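# Fold the skirt in half, waistband onto hem

## Task

Fold the skirt double so its waistband ends up on top, roughly aligned with the hem and barely extending beyond it. The folded skirt must rest reasonably flat and entirely on the table, and its lower layer must be flat too. The fold has to stay in place without the robot holding it. At the end, release the cloth and move the grippers away.

## Robot and tools

Robot: two arms, left_arm and right_arm, each ending in a two-finger parallel gripper. Scene frame (metres): origin on the table surface midway between the arms, +x pointing out across the table, +z pointing up, left_arm mounted on the +y side. The arm names do not tell you which side of a camera image an arm appears on. Gripper frame: the fingers extend along the gripper's +z axis and close along its y axis. The reported end_effector_position is the point between the finger pads, about 1 cm short of the fingertips.

Row layout (used by both motion tools): 14 numbers, each in [-1, 1]. First the left arm: dx, dy, dz, rx, ry, rz, opening; then the same seven for the right arm. Always send all 14, even when one arm stays still. dx..rz are an offset, not a pose: a displacement from the gripper's measured pose at the start of the action, expressed in that gripper's own axes. Scale: 1.0 equals 0.6 m of translation or 180 degrees of rotation; rx, ry, rz form a single rotation vector. Opening is absolute, not an offset: +1 is fully open (0.094 m), -1 is closed.

execute_actions(actions): a list of actions run in sequence. Each action is a table of 1 to 15 rows; each row lasts one control step (1/30 s), and if there are fewer than 15 rows the last one is repeated to fill 15 steps. Every row in an action is measured from the same start pose, so rows are not cumulative. For the first action in a call, the start pose is the most recent pose reported in this scene. An empty list simply returns the current state and images.

Per-step clipping: each commanded pose is limited to 70 mm and 16 degrees from the gripper's measured pose, so a large offset may need several actions. After an action an arm goes on at most to its last clipped pose, so you must command the remainder yourself. If position and orientation conflict, position wins. Elbows cannot straighten completely. "Hand target" lines show where the controller is currently driving each gripper.

move(target, speed, blocking): target is one 14-number row as above; its offsets are taken from the pose in the latest result that reported one, in gripper axes. The grippers travel straight toward their targets and finish together, over 0.5 to 10 s; anything longer is cut off at 10 s short of the goal. speed is in m/s, 0.002 to 0.5 (default 0.25); rotation is capped at twice that value in rad/s. Rotations take the shorter direction. Paths ignore obstacles and the other arm. Grippers lag, wander and can exceed the speed, especially with an arm near full reach. The opening is applied when the move begins. The "move:" line reports the ending (done, off_target, moving, held, fault) and active limits: limits=paced means the command was clipped; limits=held means a check blocked some steps, after which the arm can surge quickly. Per-gripper distance to target is also given; if only one arm is named, the other finished normally. With blocking=false the result comes back after 0.5 s while motion continues; no other move or execute_actions is accepted until a result shows the end, so use wait(0) to check, or stop.

wait(seconds): 0 to 10; arms keep their last command and a running move continues. stop(): brakes the current move; faster motion needs more stopping room; the fingers keep moving. zoom_image(camera, region): camera is cam_high, cam_low, cam_left_wrist or cam_right_wrist (each 504x504); region is [x0, y0, x1, y1] in pixels from the top-left, at most 504 by 504. finished_scene(scene): pass the current scene number; it ends the scene irreversibly and reports success. Always end with a tool call rather than a plain reply.

Result lines: `left_arm: …` | `right_arm: …` give position in metres and quaternion wxyz in the scene frame; at long reach the printed position can be off. grip_measured is the finger opening on the command scale; the last Joint positions value is the opening in metres; each gripper may read up to ~1 mm off. "pose unreachable" means a clearance check altered or blocked that arm's command. FAULT lines mark an arm stop. Joint torques follow the Joint positions order (no gripper), include offsets, scale factors and noise, and are nonzero even in free air. Joint ranges (rad): waist -2.880..2.880, shoulder 0..3.142, elbow 0..3.019, wrist pitch -1.693..1.571, wrist yaw -1.571..1.571, wrist roll -2.094..2.094.

Practical notes: arms tend to finish a centimetre or more below the commanded pose and zero offsets let them creep lower; to hold an arm still, send the correcting offset back to the desired pose in the first call of a reply and zeros afterwards, aiming higher if it still sags. To grip cloth, command an opening about 0.03 below grip_measured (less for a lighter hold); pad force tops out around 50-62 N and is weaker on material thinner than ~2 mm. The robot keeps its last command while you compose a reply. Holding loads heats motors: MOTOR HOT appears at 85 °C, and at 100 °C an OVER-TEMPERATURE FAULT drops that arm. Avoid arm-to-arm contact, fast or deep presses into the table (a target far past contact pushes harder), drops, slips and slams. Quicker, smoother, lower-effort motion is preferred.

Each tool is called as a command line: name --argument value for each argument, lists and objects as JSON in quotes; but a table of rows of numbers goes row by row, as --pt "numbers of a row", without its own name.

## Session

execute_actions --actions '[]'

Scene clock: 0.00 s.
left_arm: end_effector_position=(+0.4559, +0.6306, +0.3231) grip_measured=+1.000 end_effector_quat_wxyz=(+0.280, +0.237, +0.930, +0.017) | right_arm: end_effector_position=(+0.8526, -0.3552, +0.1264) grip_measured=+1.000 end_effector_quat_wxyz=(-0.272, +0.723, -0.566, +0.288)
Joint positions: left_arm=[ 0.738  1.594  1.67  -1.265  0.433  1.118  0.094] | right_arm=[-0.074  2.362  2.222 -0.619 -0.073 -1.791  0.094]
Joint velocities: left_arm=[-0.005 -0.005  0.002 -0.022 -0.022  0.022  0.   ] | right_arm=[-0.015 -0.005 -0.007  0.012 -0.022  0.022  0.   ]
Joint torques (N m, as the arm reports them, + toward a larger angle): no reading
Motor temperatures (°C, as the motors report them): left_arm=[23 21 23 21 20 21] | right_arm=[21 20 20 22 22 22]
Hand target (left_arm): +0.460, +0.634, +0.343; +0.293, +0.241, +0.925, +0.034
Hand target (right_arm): +0.860, -0.355, +0.153; -0.285, +0.716, -0.560, +0.305

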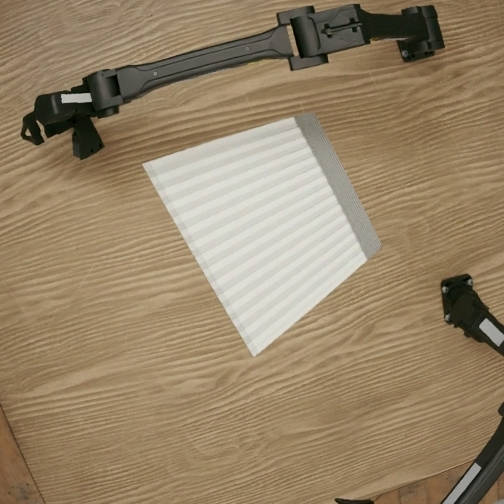

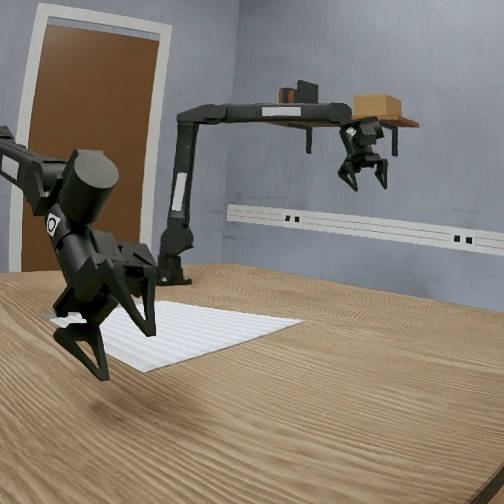

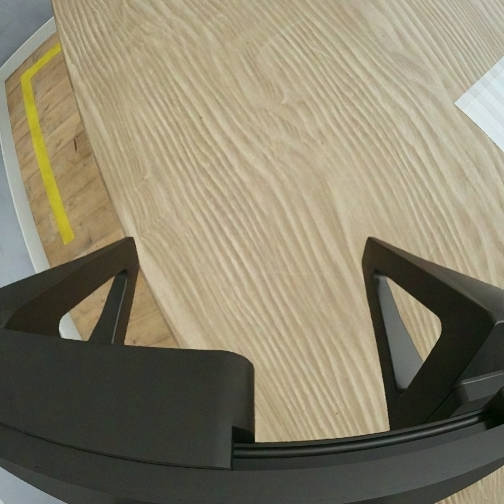

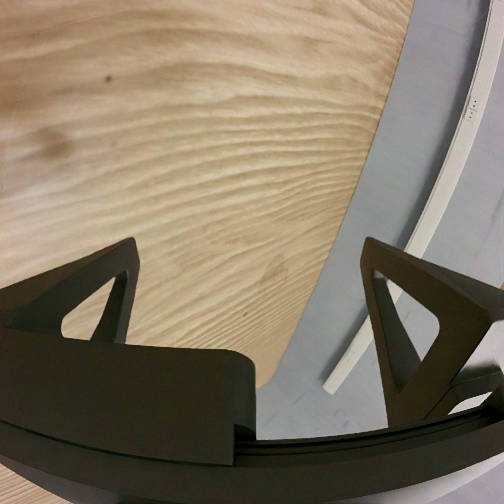

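move --target '[0.137,-1,0.115,0.116,0.144,0.229,0.2,-0.505,0.572,-0.678,-0.254,-0.05,-0.027,0.2]' --speed 0.3

Scene clock: 13.70 s.
left_arm: end_effector_position=(+0.1704, +0.1351, +0.1199) grip_measured=+0.202 end_effector_quat_wxyz=(-0.014, +0.584, +0.812, +0.003) | right_arm: end_effector_position=(+0.2756, -0.1573, +0.1211) grip_measured=+0.202 end_effector_quat_wxyz=(+0.002, +0.817, -0.577, +0.001)
Joint positions: left_arm=[-0.732  1.117  0.755 -1.238 -0.001  0.481  0.056] | right_arm=[ 0.503  1.403  1.004 -1.174  0.004 -1.343  0.056]
Joint velocities: left_arm=[-0.015  0.005  0.002 -0.007 -0.022 -0.066  0.001] | right_arm=[ 0.005  0.005 -0.002  0.012 -0.081  0.037 -0.001]
Joint torques (N m, as the arm reports them, + toward a larger angle): left_arm=[ 1.5  -3.34  9.99  0.77 -0.22  0.05] | right_arm=[ -0.82 -11.04   7.99  -0.22  -0.2    0.2 ]
Motor temperatures (°C, as the motors report them): left_arm=[23 22 26 21 20 21] | right_arm=[21 23 24 22 22 22]
Hand target (left_arm): +0.175, +0.131, +0.121; -0.004, +0.580, +0.815, +0.003
Hand target (right_arm): +0.272, -0.160, +0.124; +0.003, +0.812, -0.584, +0.001
Off the commanded pose (left_arm): 0.008 m, 2 deg.
Off the commanded pose (right_arm): 0.006 m, 1 deg.
move: done

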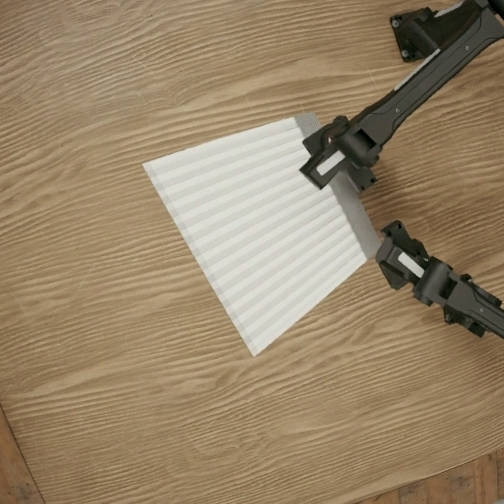

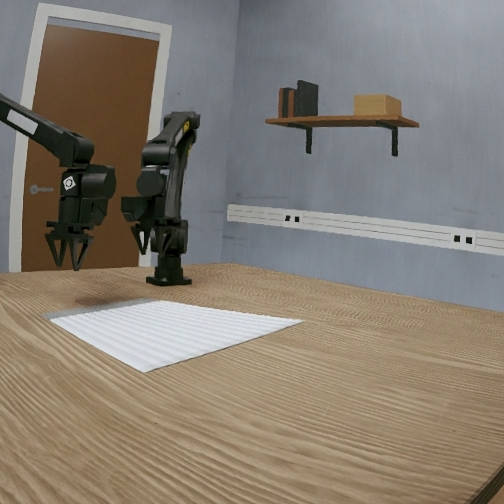

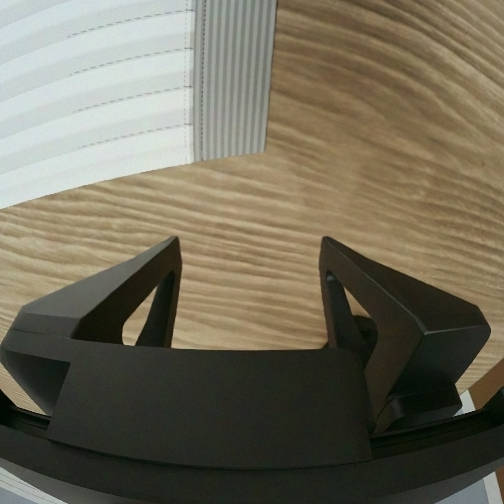

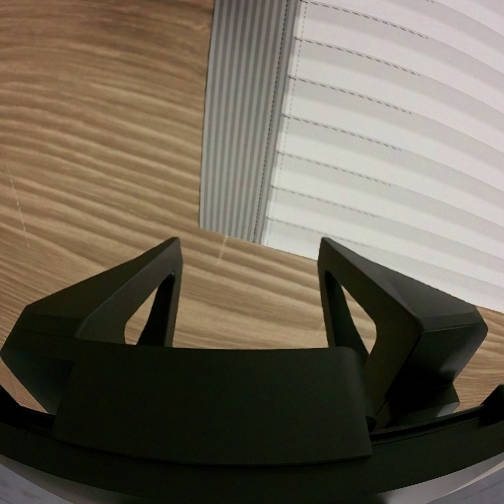

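move --target '[-0.03,-0.01,0.13,0,0,0,0.2,0.03,0.045,0.13,0,0,0,0.2]'

Scene clock: 16.10 s.
left_arm: end_effector_position=(+0.1693, +0.1239, +0.0421) grip_measured=+0.202 end_effector_quat_wxyz=(-0.022, +0.583, +0.812, +0.004) | right_arm: end_effector_position=(+0.2533, -0.1821, +0.0434) grip_measured=+0.202 end_effector_quat_wxyz=(+0.006, +0.815, -0.579, -0.001)
Joint positions: left_arm=[-0.764  1.275  0.646 -0.986 -0.001  0.446  0.056] | right_arm=[ 0.477  1.439  0.807 -0.95   0.004 -1.365  0.056]
Joint velocities: left_arm=[ 0.005 -0.005  0.007  0.022  0.022 -0.022 -0.   ] | right_arm=[ 0.015 -0.005 -0.007 -0.002 -0.051 -0.037  0.   ]
Joint torques (N m, as the arm reports them, + toward a larger angle): left_arm=[ 0.61 -4.18  8.4   0.78 -0.03  0.06] | right_arm=[-1.95 -8.65  7.43  0.52 -0.05 -0.12]
Motor temperatures (°C, as the motors report them): left_arm=[23 22 26 21 20 21] | right_arm=[21 23 23 22 22 22]
Hand target (left_arm): +0.169, +0.117, +0.041; -0.014, +0.584, +0.811, +0.003
Hand target (right_arm): +0.258, -0.184, +0.043; +0.002, +0.817, -0.577, +0.002
Off the commanded pose (left_arm): 0.006 m, 1 deg.
Off the commanded pose (right_arm): 0.003 m, 1 deg.
move: done

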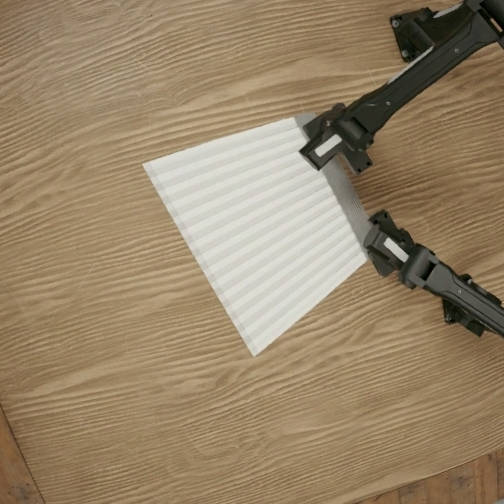

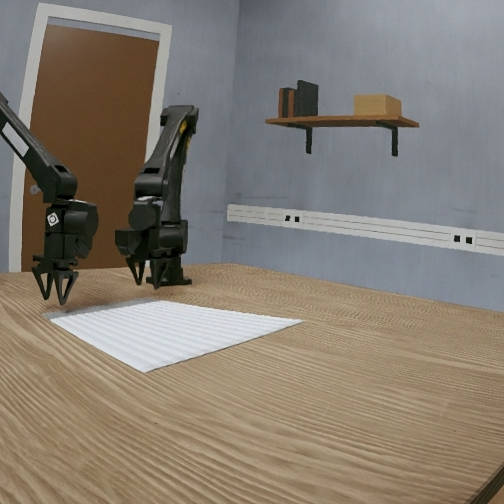

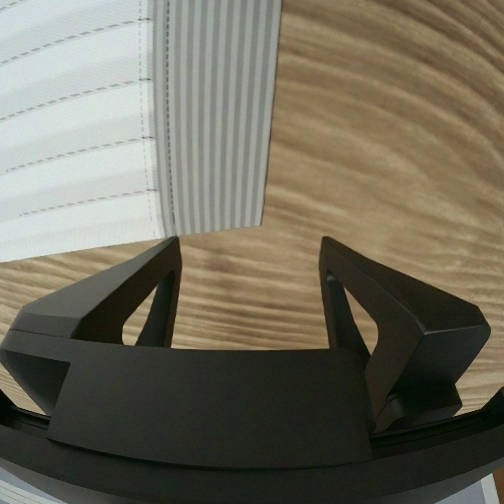

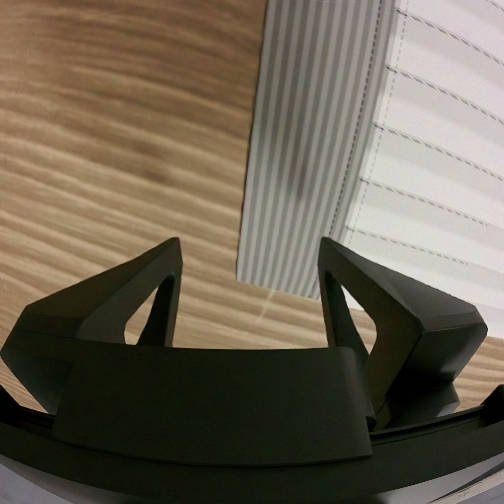

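move --target '[-0.025,0,0.058,0,0,0,0,0.02,-0.005,0.06,0,0,0,0]' --speed 0.06

execute_actions --actions '[[[0,0,0.005,0,0,0,-0.5,0,0,0.005,0,0,0,-0.5]],[[0,0,0.003,0,0,0,-1,0,0,0.003,0,0,0,-1]]]'

move --target '[0,0.01,-0.07,0,0,0,-1,0,-0.01,-0.07,0,0,0,-1]' --speed 0.08

Scene clock: 20.13 s.
left_arm: end_effector_position=(+0.1765, +0.1152, +0.0135) grip_measured=+0.001 end_effector_quat_wxyz=(-0.022, +0.579, +0.815, +0.005) | right_arm: end_effector_position=(+0.2593, -0.1859, +0.0193) grip_measured=+0.002 end_effector_quat_wxyz=(+0.001, +0.816, -0.578, +0.000)
Joint positions: left_arm=[-0.768  1.371  0.636 -0.881 -0.002  0.433  0.047] | right_arm=[ 0.458  1.489  0.781 -0.865  0.002 -1.387  0.047]
Joint velocities: left_arm=[ 0.005 -0.024 -0.002 -0.007 -0.037  0.051 -0.   ] | right_arm=[-0.015 -0.015  0.007  0.007 -0.022 -0.037 -0.001]
Joint torques (N m, as the arm reports them, + toward a larger angle): left_arm=[ 0.41 -4.1   7.14  0.99 -0.02  0.09] | right_arm=[-2.87 -7.08  5.94  1.21 -0.09 -0.12]
Motor temperatures (°C, as the motors report them): left_arm=[23 22 26 21 20 21] | right_arm=[21 23 23 22 22 22]
Hand target (left_arm): +0.173, +0.111, +0.007; -0.022, +0.583, +0.812, +0.005
Hand target (right_arm): +0.260, -0.193, +0.008; +0.006, +0.815, -0.579, -0.001
Off the commanded pose (left_arm): 0.009 m, 1 deg.
Off the commanded pose (right_arm): 0.014 m, 1 deg.
move: off_target (right_arm)

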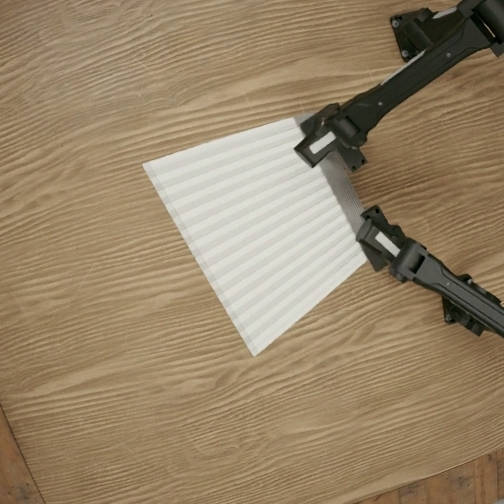

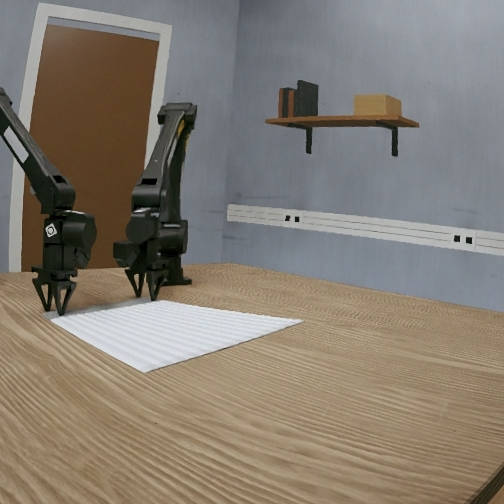

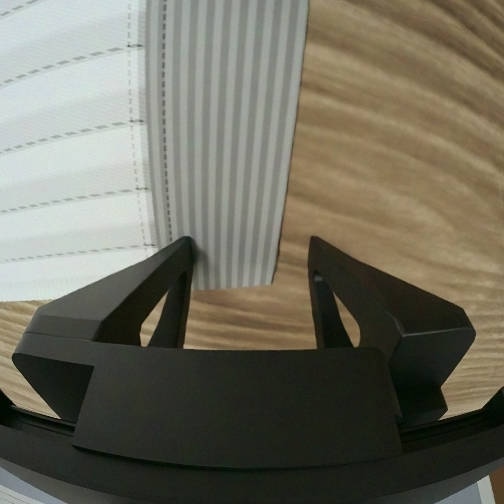

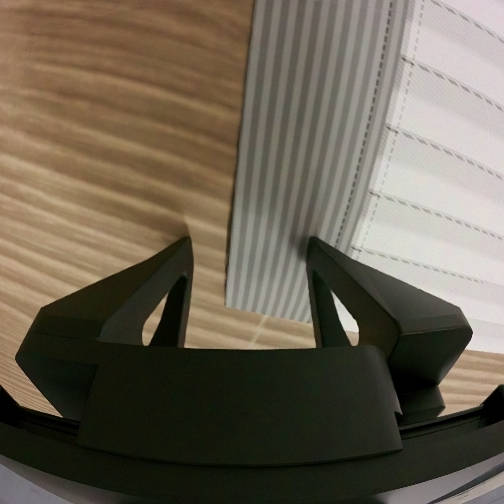

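Scene clock: 21.13 s.
left_arm: end_effector_position=(+0.1770, +0.1157, +0.0135) grip_measured=-0.991 end_effector_quat_wxyz=(-0.021, +0.579, +0.815, +0.007) | right_arm: end_effector_position=(+0.2613, -0.1848, +0.0193) grip_measured=-0.986 end_effector_quat_wxyz=(-0.003, +0.816, -0.578, +0.003)
Joint positions: left_arm=[-0.768  1.371  0.636 -0.881 -0.006  0.433  0.   ] | right_arm=[ 0.458  1.489  0.781 -0.855  0.002 -1.387  0.001]
Joint velocities: left_arm=[-0.005 -0.005 -0.007 -0.007 -0.051 -0.037 -0.   ] | right_arm=[-0.015  0.005 -0.017  0.002  0.007 -0.022 -0.001]
Joint torques (N m, as the arm reports them, + toward a larger angle): left_arm=[ 1.67 -5.08  7.4   0.38 -0.06  0.16] | right_arm=[-0.65 -8.63  6.9   0.31 -0.11  0.03]
Motor temperatures (°C, as the motors report them): left_arm=[23 22 26 21 20 21] | right_arm=[21 22 23 22 22 22]
Hand target (left_arm): +0.177, +0.116, +0.012; -0.022, +0.579, +0.815, +0.007
Hand target (right_arm): +0.261, -0.185, +0.018; -0.003, +0.816, -0.578, +0.002
Off the commanded pose (left_arm): 0.002 m, 0 deg.
Off the commanded pose (right_arm): 0.002 m, 0 deg.

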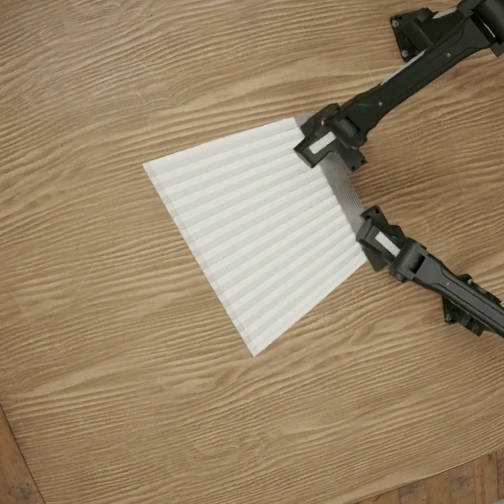

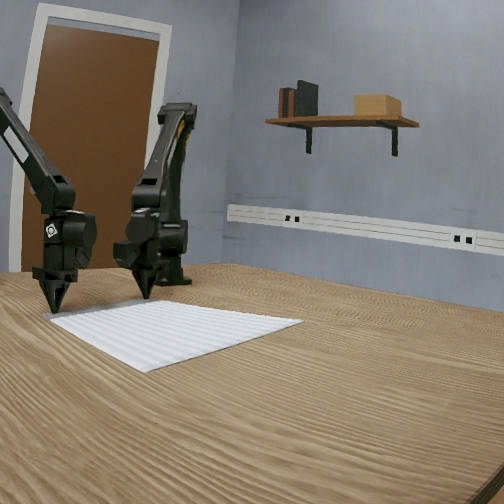

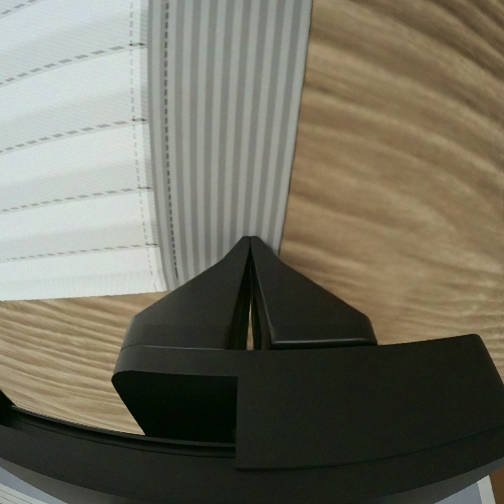

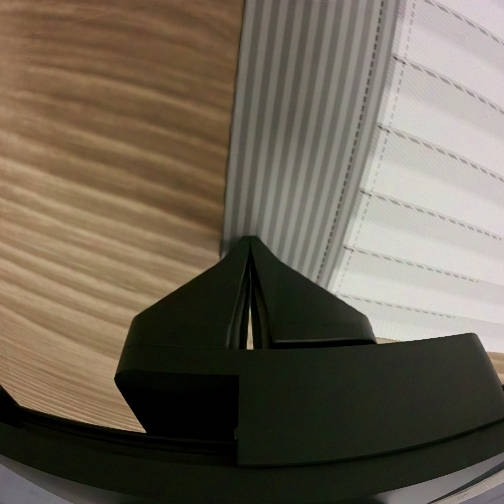

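Scene clock: 22.07 s.
left_arm: end_effector_position=(+0.1635, +0.1297, +0.0345) grip_measured=-0.991 end_effector_quat_wxyz=(-0.049, +0.581, +0.812, +0.012) | right_arm: end_effector_position=(+0.2450, -0.1942, +0.0418) grip_measured=-0.986 end_effector_quat_wxyz=(+0.022, +0.816, -0.577, -0.009)
Joint positions: left_arm=[-0.768  1.31   0.647 -1.01  -0.006  0.439  0.   ] | right_arm=[ 0.458  1.431  0.793 -0.979  0.002 -1.387  0.001]
Joint velocities: left_arm=[-0.005  0.005 -0.002 -0.007 -0.095  0.022 -0.   ] | right_arm=[-0.015 -0.015 -0.002 -0.012 -0.081  0.022  0.   ]
Joint torques (N m, as the arm reports them, + toward a larger angle): left_arm=[ 2.94 -6.03 12.57 -0.48 -0.15  0.27] | right_arm=[-1.33 -9.73 10.97 -0.27 -0.17  0.03]
Motor temperatures (°C, as the motors report them): left_arm=[23 22 26 21 20 21] | right_arm=[21 22 23 22 22 22]
Hand target (left_arm): +0.183, +0.117, +0.055; -0.021, +0.579, +0.815, +0.008
Hand target (right_arm): +0.265, -0.183, +0.062; -0.003, +0.816, -0.578, +0.003
Off the commanded pose (left_arm): 0.032 m, 3 deg.
Off the commanded pose (right_arm): 0.031 m, 3 deg.
move: off_target (left_arm, right_arm)

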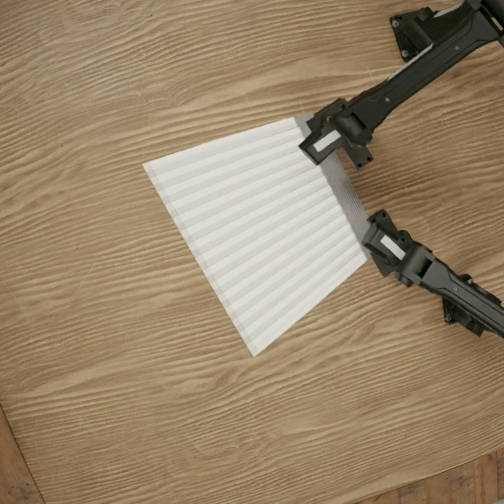

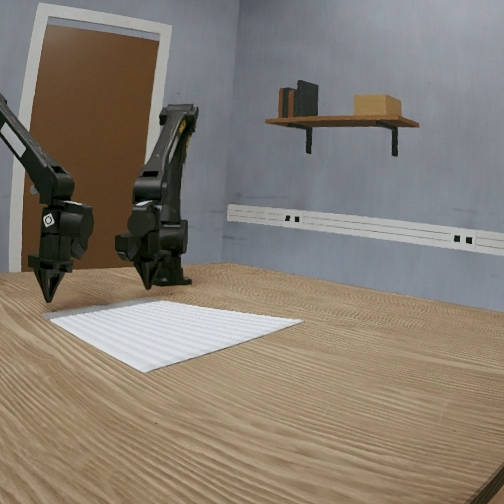

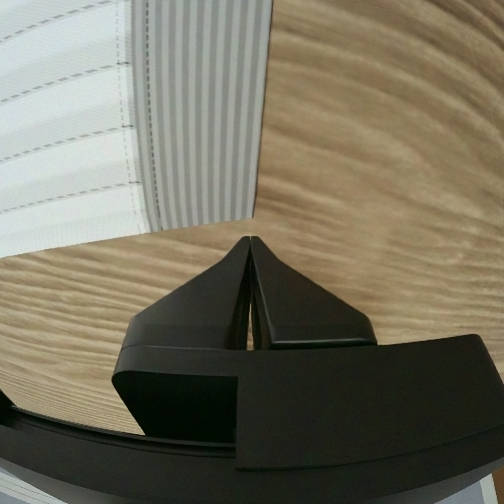

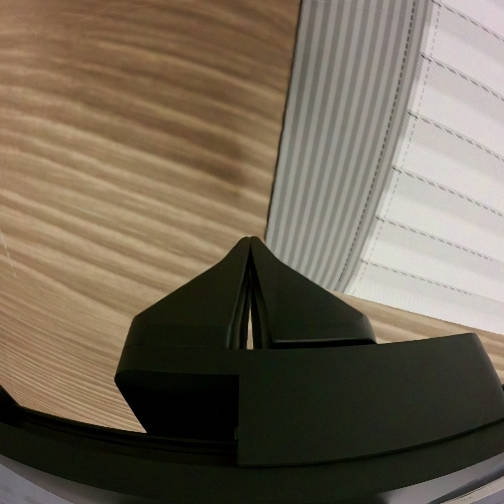

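move --target '[-0.04,0.015,0.01,-0.06,-0.03,0,0,0,-0.03,0.01,0.06,0,0,0]' --speed 0.1

move --target '[0,0,0.05,0,0,0,0,0,0,0.05,0,0,0,0]' --speed 0.05

Scene clock: 26.87 s.
left_arm: end_effector_position=(+0.1796, +0.1159, +0.0226) grip_measured=-0.002 end_effector_quat_wxyz=(+0.027, +0.583, +0.810, +0.064) | right_arm: end_effector_position=(+0.2620, -0.1904, +0.0318) grip_measured=-0.002 end_effector_quat_wxyz=(-0.046, +0.814, -0.577, +0.039)
Joint positions: left_arm=[-0.839  1.31   0.606 -0.845 -0.137  0.376  0.047] | right_arm=[ 0.458  1.394  0.716 -0.776  0.032 -1.387  0.047]
Joint velocities: left_arm=[-0.005  0.005  0.002  0.007 -0.022 -0.007  0.   ] | right_arm=[-0.005 -0.015 -0.002 -0.007  0.007  0.007  0.001]
Joint torques (N m, as the arm reports them, + toward a larger angle): left_arm=[ 0.5  -5.96  7.42  0.89 -0.4   0.05] | right_arm=[-0.73 -9.22  6.78  0.68 -0.08  0.09]
Motor temperatures (°C, as the motors report them): left_arm=[23 22 27 21 20 21] | right_arm=[21 22 24 22 22 22]
Hand target (left_arm): +0.179, +0.111, +0.026; +0.044, +0.583, +0.809, +0.062
Hand target (right_arm): +0.262, -0.188, +0.035; -0.056, +0.815, -0.575, +0.044
Off the commanded pose (left_arm): 0.006 m, 2 deg.
Off the commanded pose (right_arm): 0.004 m, 1 deg.
move: done

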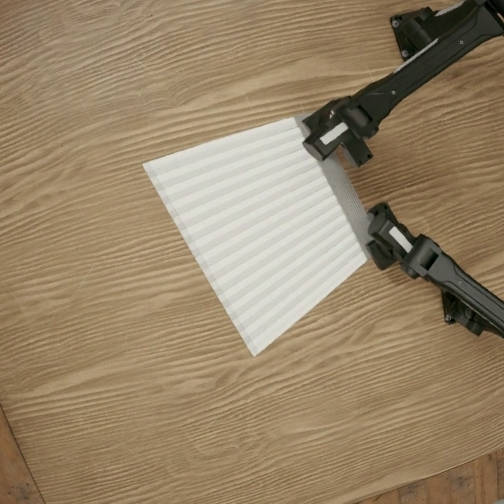

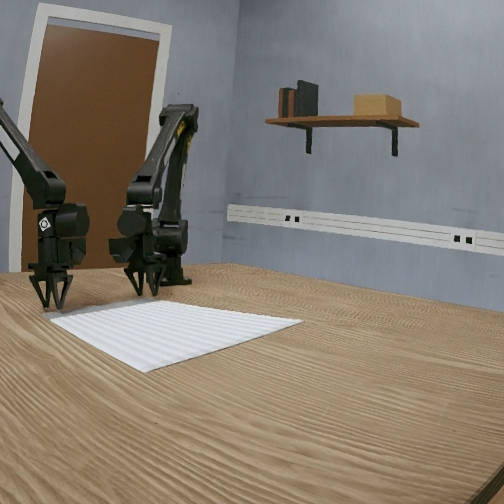

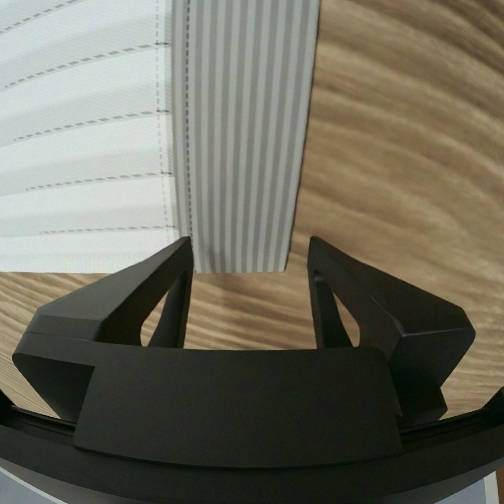

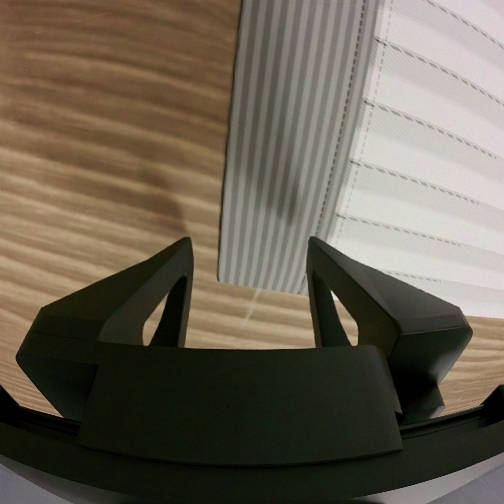

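Scene clock: 27.73 s.
left_arm: end_effector_position=(+0.1832, +0.1117, +0.0140) grip_measured=-0.002 end_effector_quat_wxyz=(+0.039, +0.587, +0.806, +0.061) | right_arm: end_effector_position=(+0.2702, -0.1856, +0.0202) grip_measured=-0.002 end_effector_quat_wxyz=(-0.058, +0.813, -0.577, +0.045)
Joint positions: left_arm=[-0.839  1.329  0.593 -0.787 -0.137  0.389  0.047] | right_arm=[ 0.458  1.428  0.709 -0.709  0.032 -1.387  0.047]
Joint velocities: left_arm=[ 0.005 -0.015  0.002 -0.002 -0.022  0.022  0.   ] | right_arm=[-0.024 -0.005  0.007  0.007 -0.007 -0.022  0.   ]
Joint torques (N m, as the arm reports them, + toward a larger angle): left_arm=[ 2.69 -1.58  5.87  1.87 -0.17  0.15] | right_arm=[-1.66 -4.78  5.7   1.68 -0.13  0.  ]
Motor temperatures (°C, as the motors report them): left_arm=[23 22 27 21 20 21] | right_arm=[21 22 24 22 22 22]
Hand target (left_arm): +0.182, +0.119, -0.005; +0.027, +0.583, +0.810, +0.064
Hand target (right_arm): +0.265, -0.190, +0.003; -0.046, +0.814, -0.577, +0.039
Off the commanded pose (left_arm): 0.022 m, 2 deg.
Off the commanded pose (right_arm): 0.019 m, 1 deg.
move: off_target (left_arm, right_arm)

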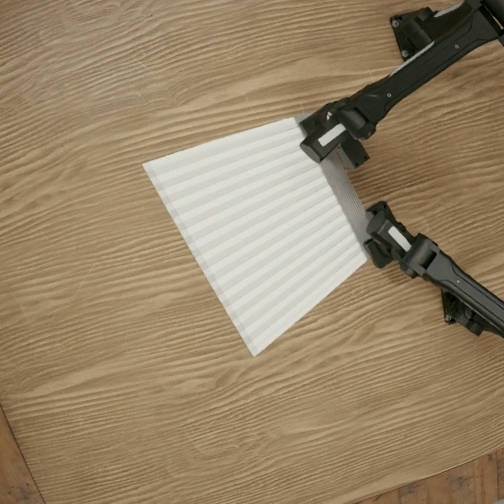

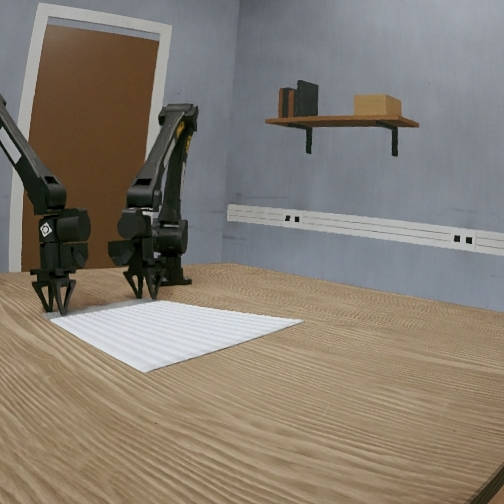

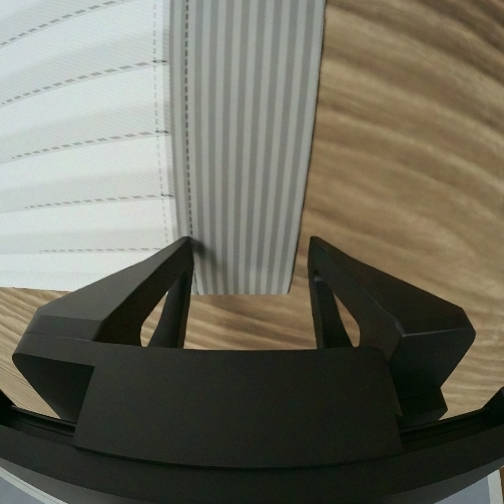

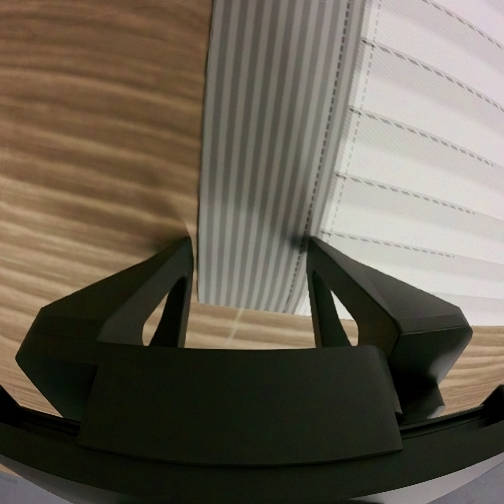

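execute_actions --actions '[[[0,-0.004,0.03,0,0,0,-0.35,0,0.008,0.03,0,0,0,-0.35]],[[0,-0.004,0.03,0,0,0,-0.7,0,0.008,0.03,0,0,0,-0.7]]]'

execute_actions --actions '[[[0,-0.004,0.03,0,0,0,-1,0,0.008,0.03,0,0,0,-1]]]'

Scene clock: 31.43 s.
left_arm: end_effector_position=(+0.1883, +0.1040, +0.0119) grip_measured=-0.698 end_effector_quat_wxyz=(+0.058, +0.586, +0.806, +0.053) | right_arm: end_effector_position=(+0.2801, -0.1799, +0.0188) grip_measured=-0.698 end_effector_quat_wxyz=(-0.084, +0.811, -0.576, +0.056)
Joint positions: left_arm=[-0.839  1.334  0.588 -0.737 -0.131  0.39   0.014] | right_arm=[ 0.458  1.431  0.699 -0.64   0.032 -1.387  0.014]
Joint velocities: left_arm=[-0.005 -0.015  0.012 -0.017  0.066 -0.007 -0.   ] | right_arm=[-0.005 -0.005 -0.007 -0.022 -0.037 -0.095  0.   ]
Joint torques (N m, as the arm reports them, + toward a larger angle): left_arm=[ 1.69 -2.27  6.24  1.69 -0.3   0.15] | right_arm=[-1.33 -5.41  5.77  1.33 -0.2   0.02]
Motor temperatures (°C, as the motors report them): left_arm=[23 22 26 21 20 21] | right_arm=[21 22 23 22 22 22]
Hand target (left_arm): +0.185, +0.108, -0.004; +0.048, +0.587, +0.806, +0.057
Hand target (right_arm): +0.272, -0.184, +0.002; -0.069, +0.813, -0.577, +0.050
Off the commanded pose (left_arm): 0.018 m, 1 deg.
Off the commanded pose (right_arm): 0.020 m, 2 deg.

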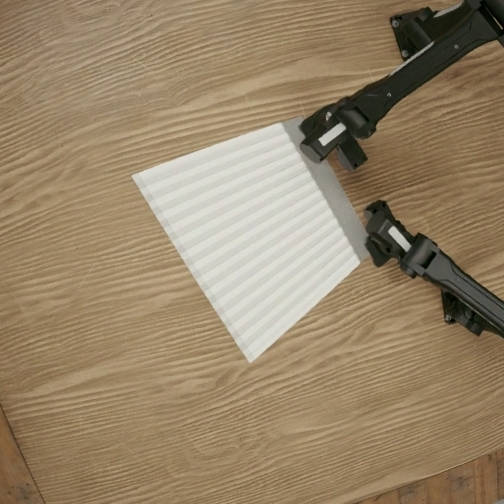

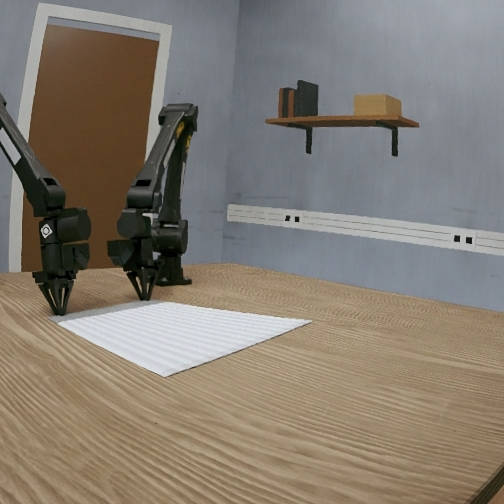

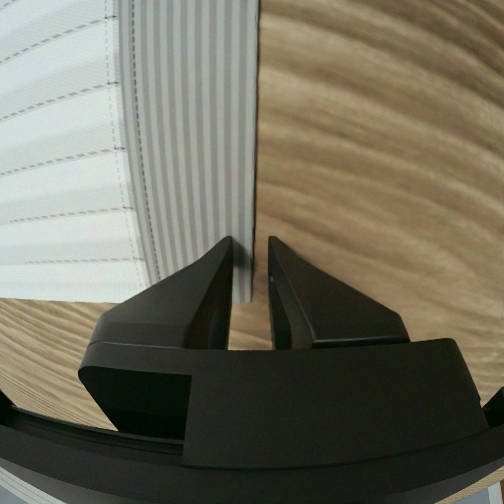

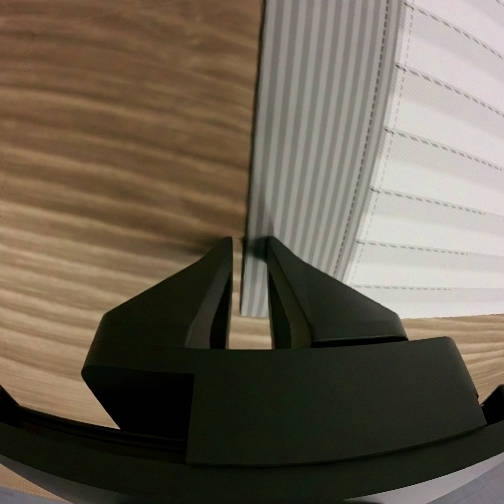

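Scene clock: 31.93 s.
left_arm: end_effector_position=(+0.1917, +0.1017, +0.0118) grip_measured=-0.990 end_effector_quat_wxyz=(+0.067, +0.585, +0.806, +0.054) | right_arm: end_effector_position=(+0.2854, -0.1770, +0.0185) grip_measured=-0.985 end_effector_quat_wxyz=(-0.096, +0.810, -0.575, +0.062)
Joint positions: left_arm=[-0.838  1.335  0.586 -0.717 -0.137  0.39   0.   ] | right_arm=[ 0.458  1.433  0.695 -0.605  0.033 -1.387  0.001]
Joint velocities: left_arm=[ 0.005 -0.005  0.002 -0.007 -0.007 -0.007 -0.002] | right_arm=[-0.005  0.005 -0.007 -0.007 -0.022 -0.022  0.001]
Joint torques (N m, as the arm reports them, + toward a larger angle): left_arm=[ 1.73 -2.26  6.21  1.91  0.06  0.15] | right_arm=[-1.76 -5.39  5.79  1.69 -0.15 -0.02]
Motor temperatures (°C, as the motors report them): left_arm=[23 22 26 21 20 21] | right_arm=[21 22 23 22 22 22]
Hand target (left_arm): +0.188, +0.105, -0.005; +0.058, +0.586, +0.806, +0.053
Hand target (right_arm): +0.278, -0.181, +0.001; -0.083, +0.811, -0.576, +0.056
Off the commanded pose (left_arm): 0.018 m, 1 deg.
Off the commanded pose (right_arm): 0.020 m, 2 deg.

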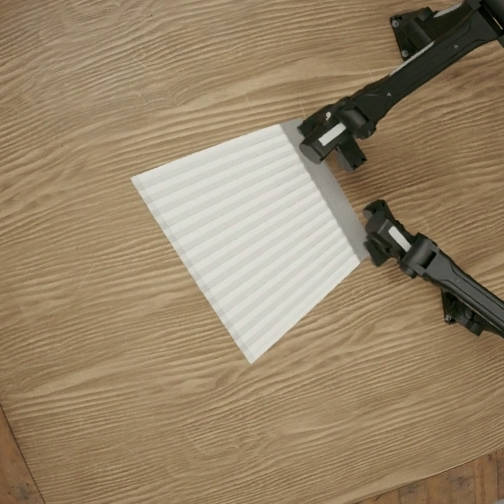

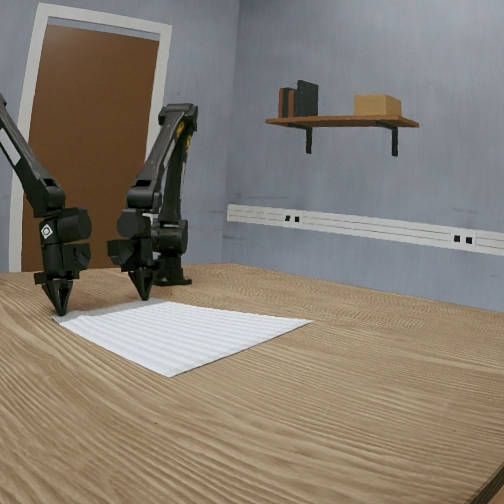

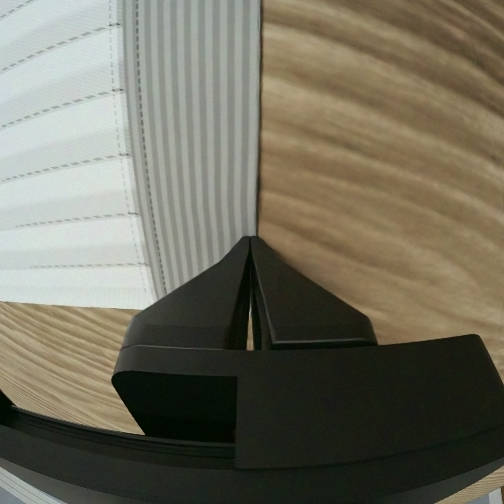

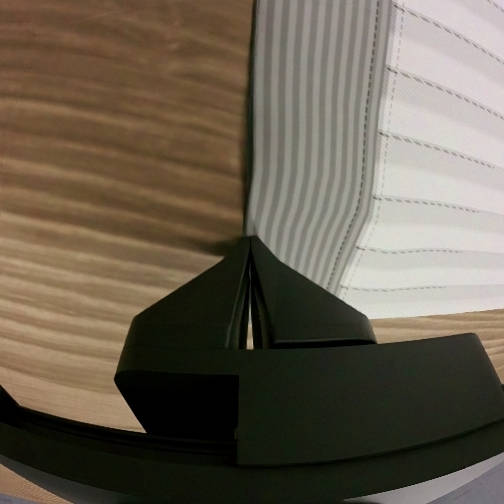

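move --target '[0,0.02,-0.05,0.045,0.025,0,0.1,0.01,-0.025,-0.05,-0.073,0,0,0.1]' --speed 0.1

Scene clock: 35.73 s.
left_arm: end_effector_position=(+0.1804, +0.1175, +0.0320) grip_measured=+0.098 end_effector_quat_wxyz=(-0.015, +0.588, +0.809, +0.024) | right_arm: end_effector_position=(+0.2732, -0.1870, +0.0395) grip_measured=+0.098 end_effector_quat_wxyz=(+0.012, +0.814, -0.580, -0.007)
Joint positions: left_arm=[-0.776  1.327  0.658 -0.94  -0.041  0.446  0.052] | right_arm=[ 0.433  1.493  0.853 -0.958 -0.003 -1.405  0.052]
Joint velocities: left_arm=[-0.005 -0.005 -0.007 -0.012 -0.066  0.007 -0.001] | right_arm=[-0.005  0.005 -0.002 -0.012 -0.066 -0.037 -0.   ]
Joint torques (N m, as the arm reports them, + toward a larger angle): left_arm=[ 2.84 -4.03 12.69 -0.48  0.07  0.26] | right_arm=[-1.78 -7.8  11.38 -0.43 -0.17 -0.09]
Motor temperatures (°C, as the motors report them): left_arm=[23 22 26 21 20 21] | right_arm=[21 22 23 22 22 22]
Hand target (left_arm): +0.197, +0.106, +0.044; -0.005, +0.586, +0.810, +0.019
Hand target (right_arm): +0.294, -0.181, +0.052; -0.003, +0.815, -0.579, -0.002
Off the commanded pose (left_arm): 0.024 m, 1 deg.
Off the commanded pose (right_arm): 0.025 m, 2 deg.
move: off_target (left_arm, right_arm)

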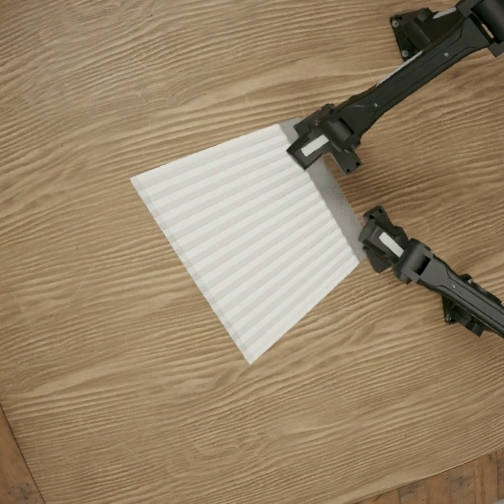

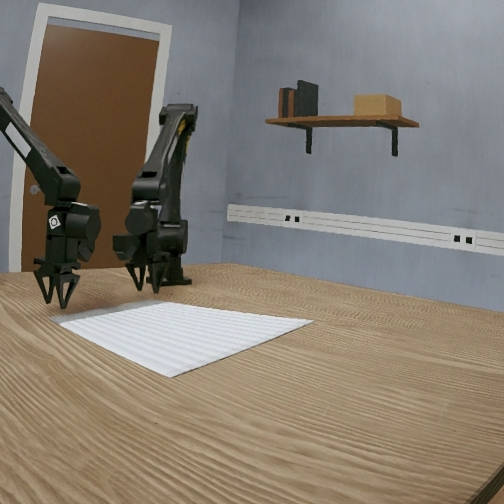

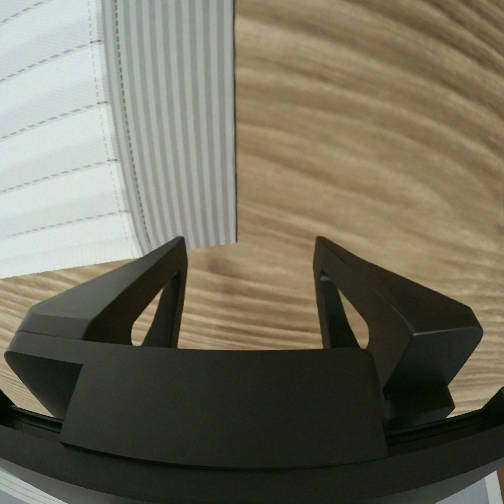

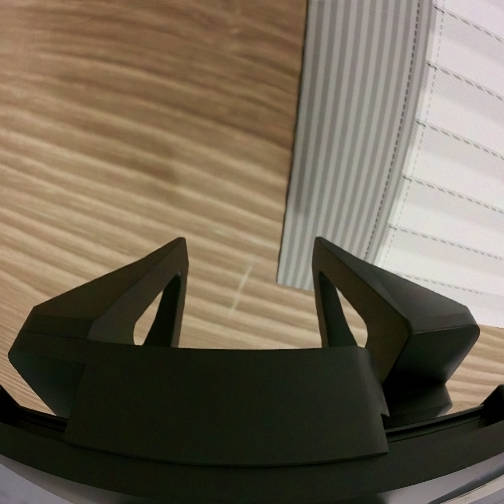

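execute_actions --actions '[[[-0.02,0.045,-0.01,0,0,0,0.1,0,-0.07,-0.015,0.012,0,0,0.1]],[[0,0,0.025,0,0,0,0.1,0,0,0.02,0,0,0,0.1]],[[0,0,0.03,0,0,0,0.1,0,0,0.03,0,0,0,0.1]]]'

Scene clock: 39.23 s.
left_arm: end_effector_position=(+0.1923, +0.1265, +0.0119) grip_measured=+0.098 end_effector_quat_wxyz=(-0.018, +0.586, +0.809, +0.024) | right_arm: end_effector_position=(+0.2934, -0.1770, +0.0203) grip_measured=+0.098 end_effector_quat_wxyz=(+0.007, +0.815, -0.580, -0.003)
Joint positions: left_arm=[-0.725  1.382  0.641 -0.873 -0.042  0.493  0.052] | right_arm=[ 0.433  1.574  0.885 -0.896  0.001 -1.406  0.052]
Joint velocities: left_arm=[-0.015 -0.015 -0.002 -0.002 -0.051  0.037 -0.002] | right_arm=[ 0.005 -0.005  0.017 -0.002 -0.022 -0.022 -0.   ]
Joint torques (N m, as the arm reports them, + toward a larger angle): left_arm=[ 1.9  -3.16  6.42  1.17 -0.06  0.18] | right_arm=[-1.85 -9.16  6.14  0.67 -0.11  0.  ]
Motor temperatures (°C, as the motors report them): left_arm=[23 22 27 21 20 21] | right_arm=[21 22 24 22 22 22]
Hand target (left_arm): +0.190, +0.129, -0.000; -0.026, +0.586, +0.809, +0.024
Hand target (right_arm): +0.290, -0.179, +0.011; +0.013, +0.814, -0.580, -0.006
Off the commanded pose (left_arm): 0.013 m, 1 deg.
Off the commanded pose (right_arm): 0.010 m, 1 deg.

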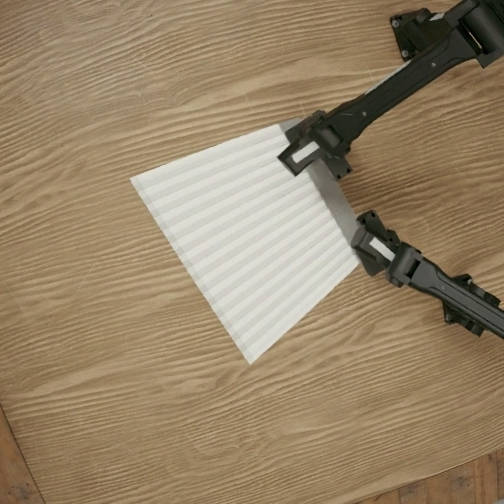

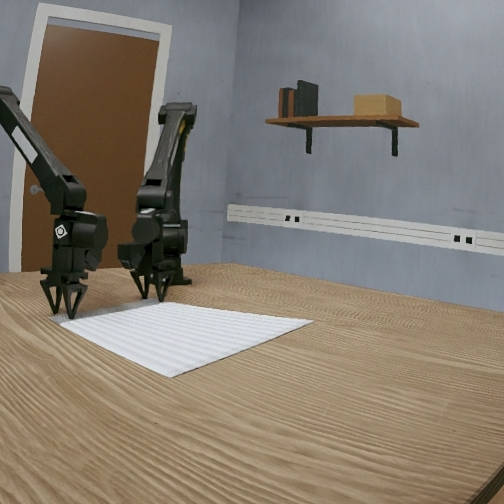

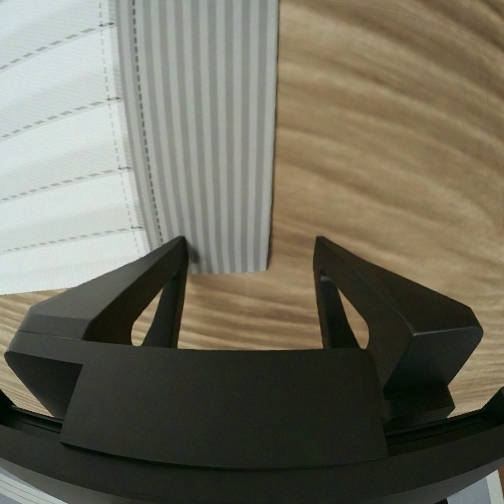

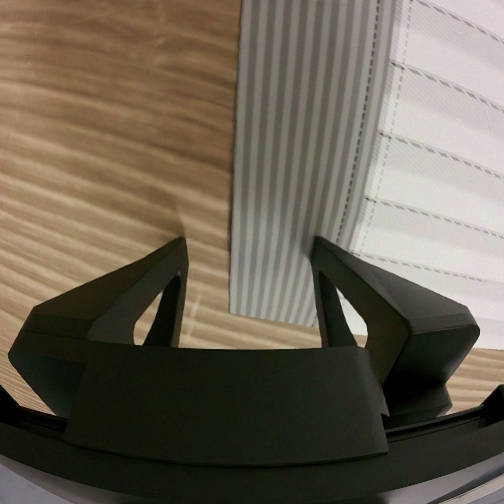

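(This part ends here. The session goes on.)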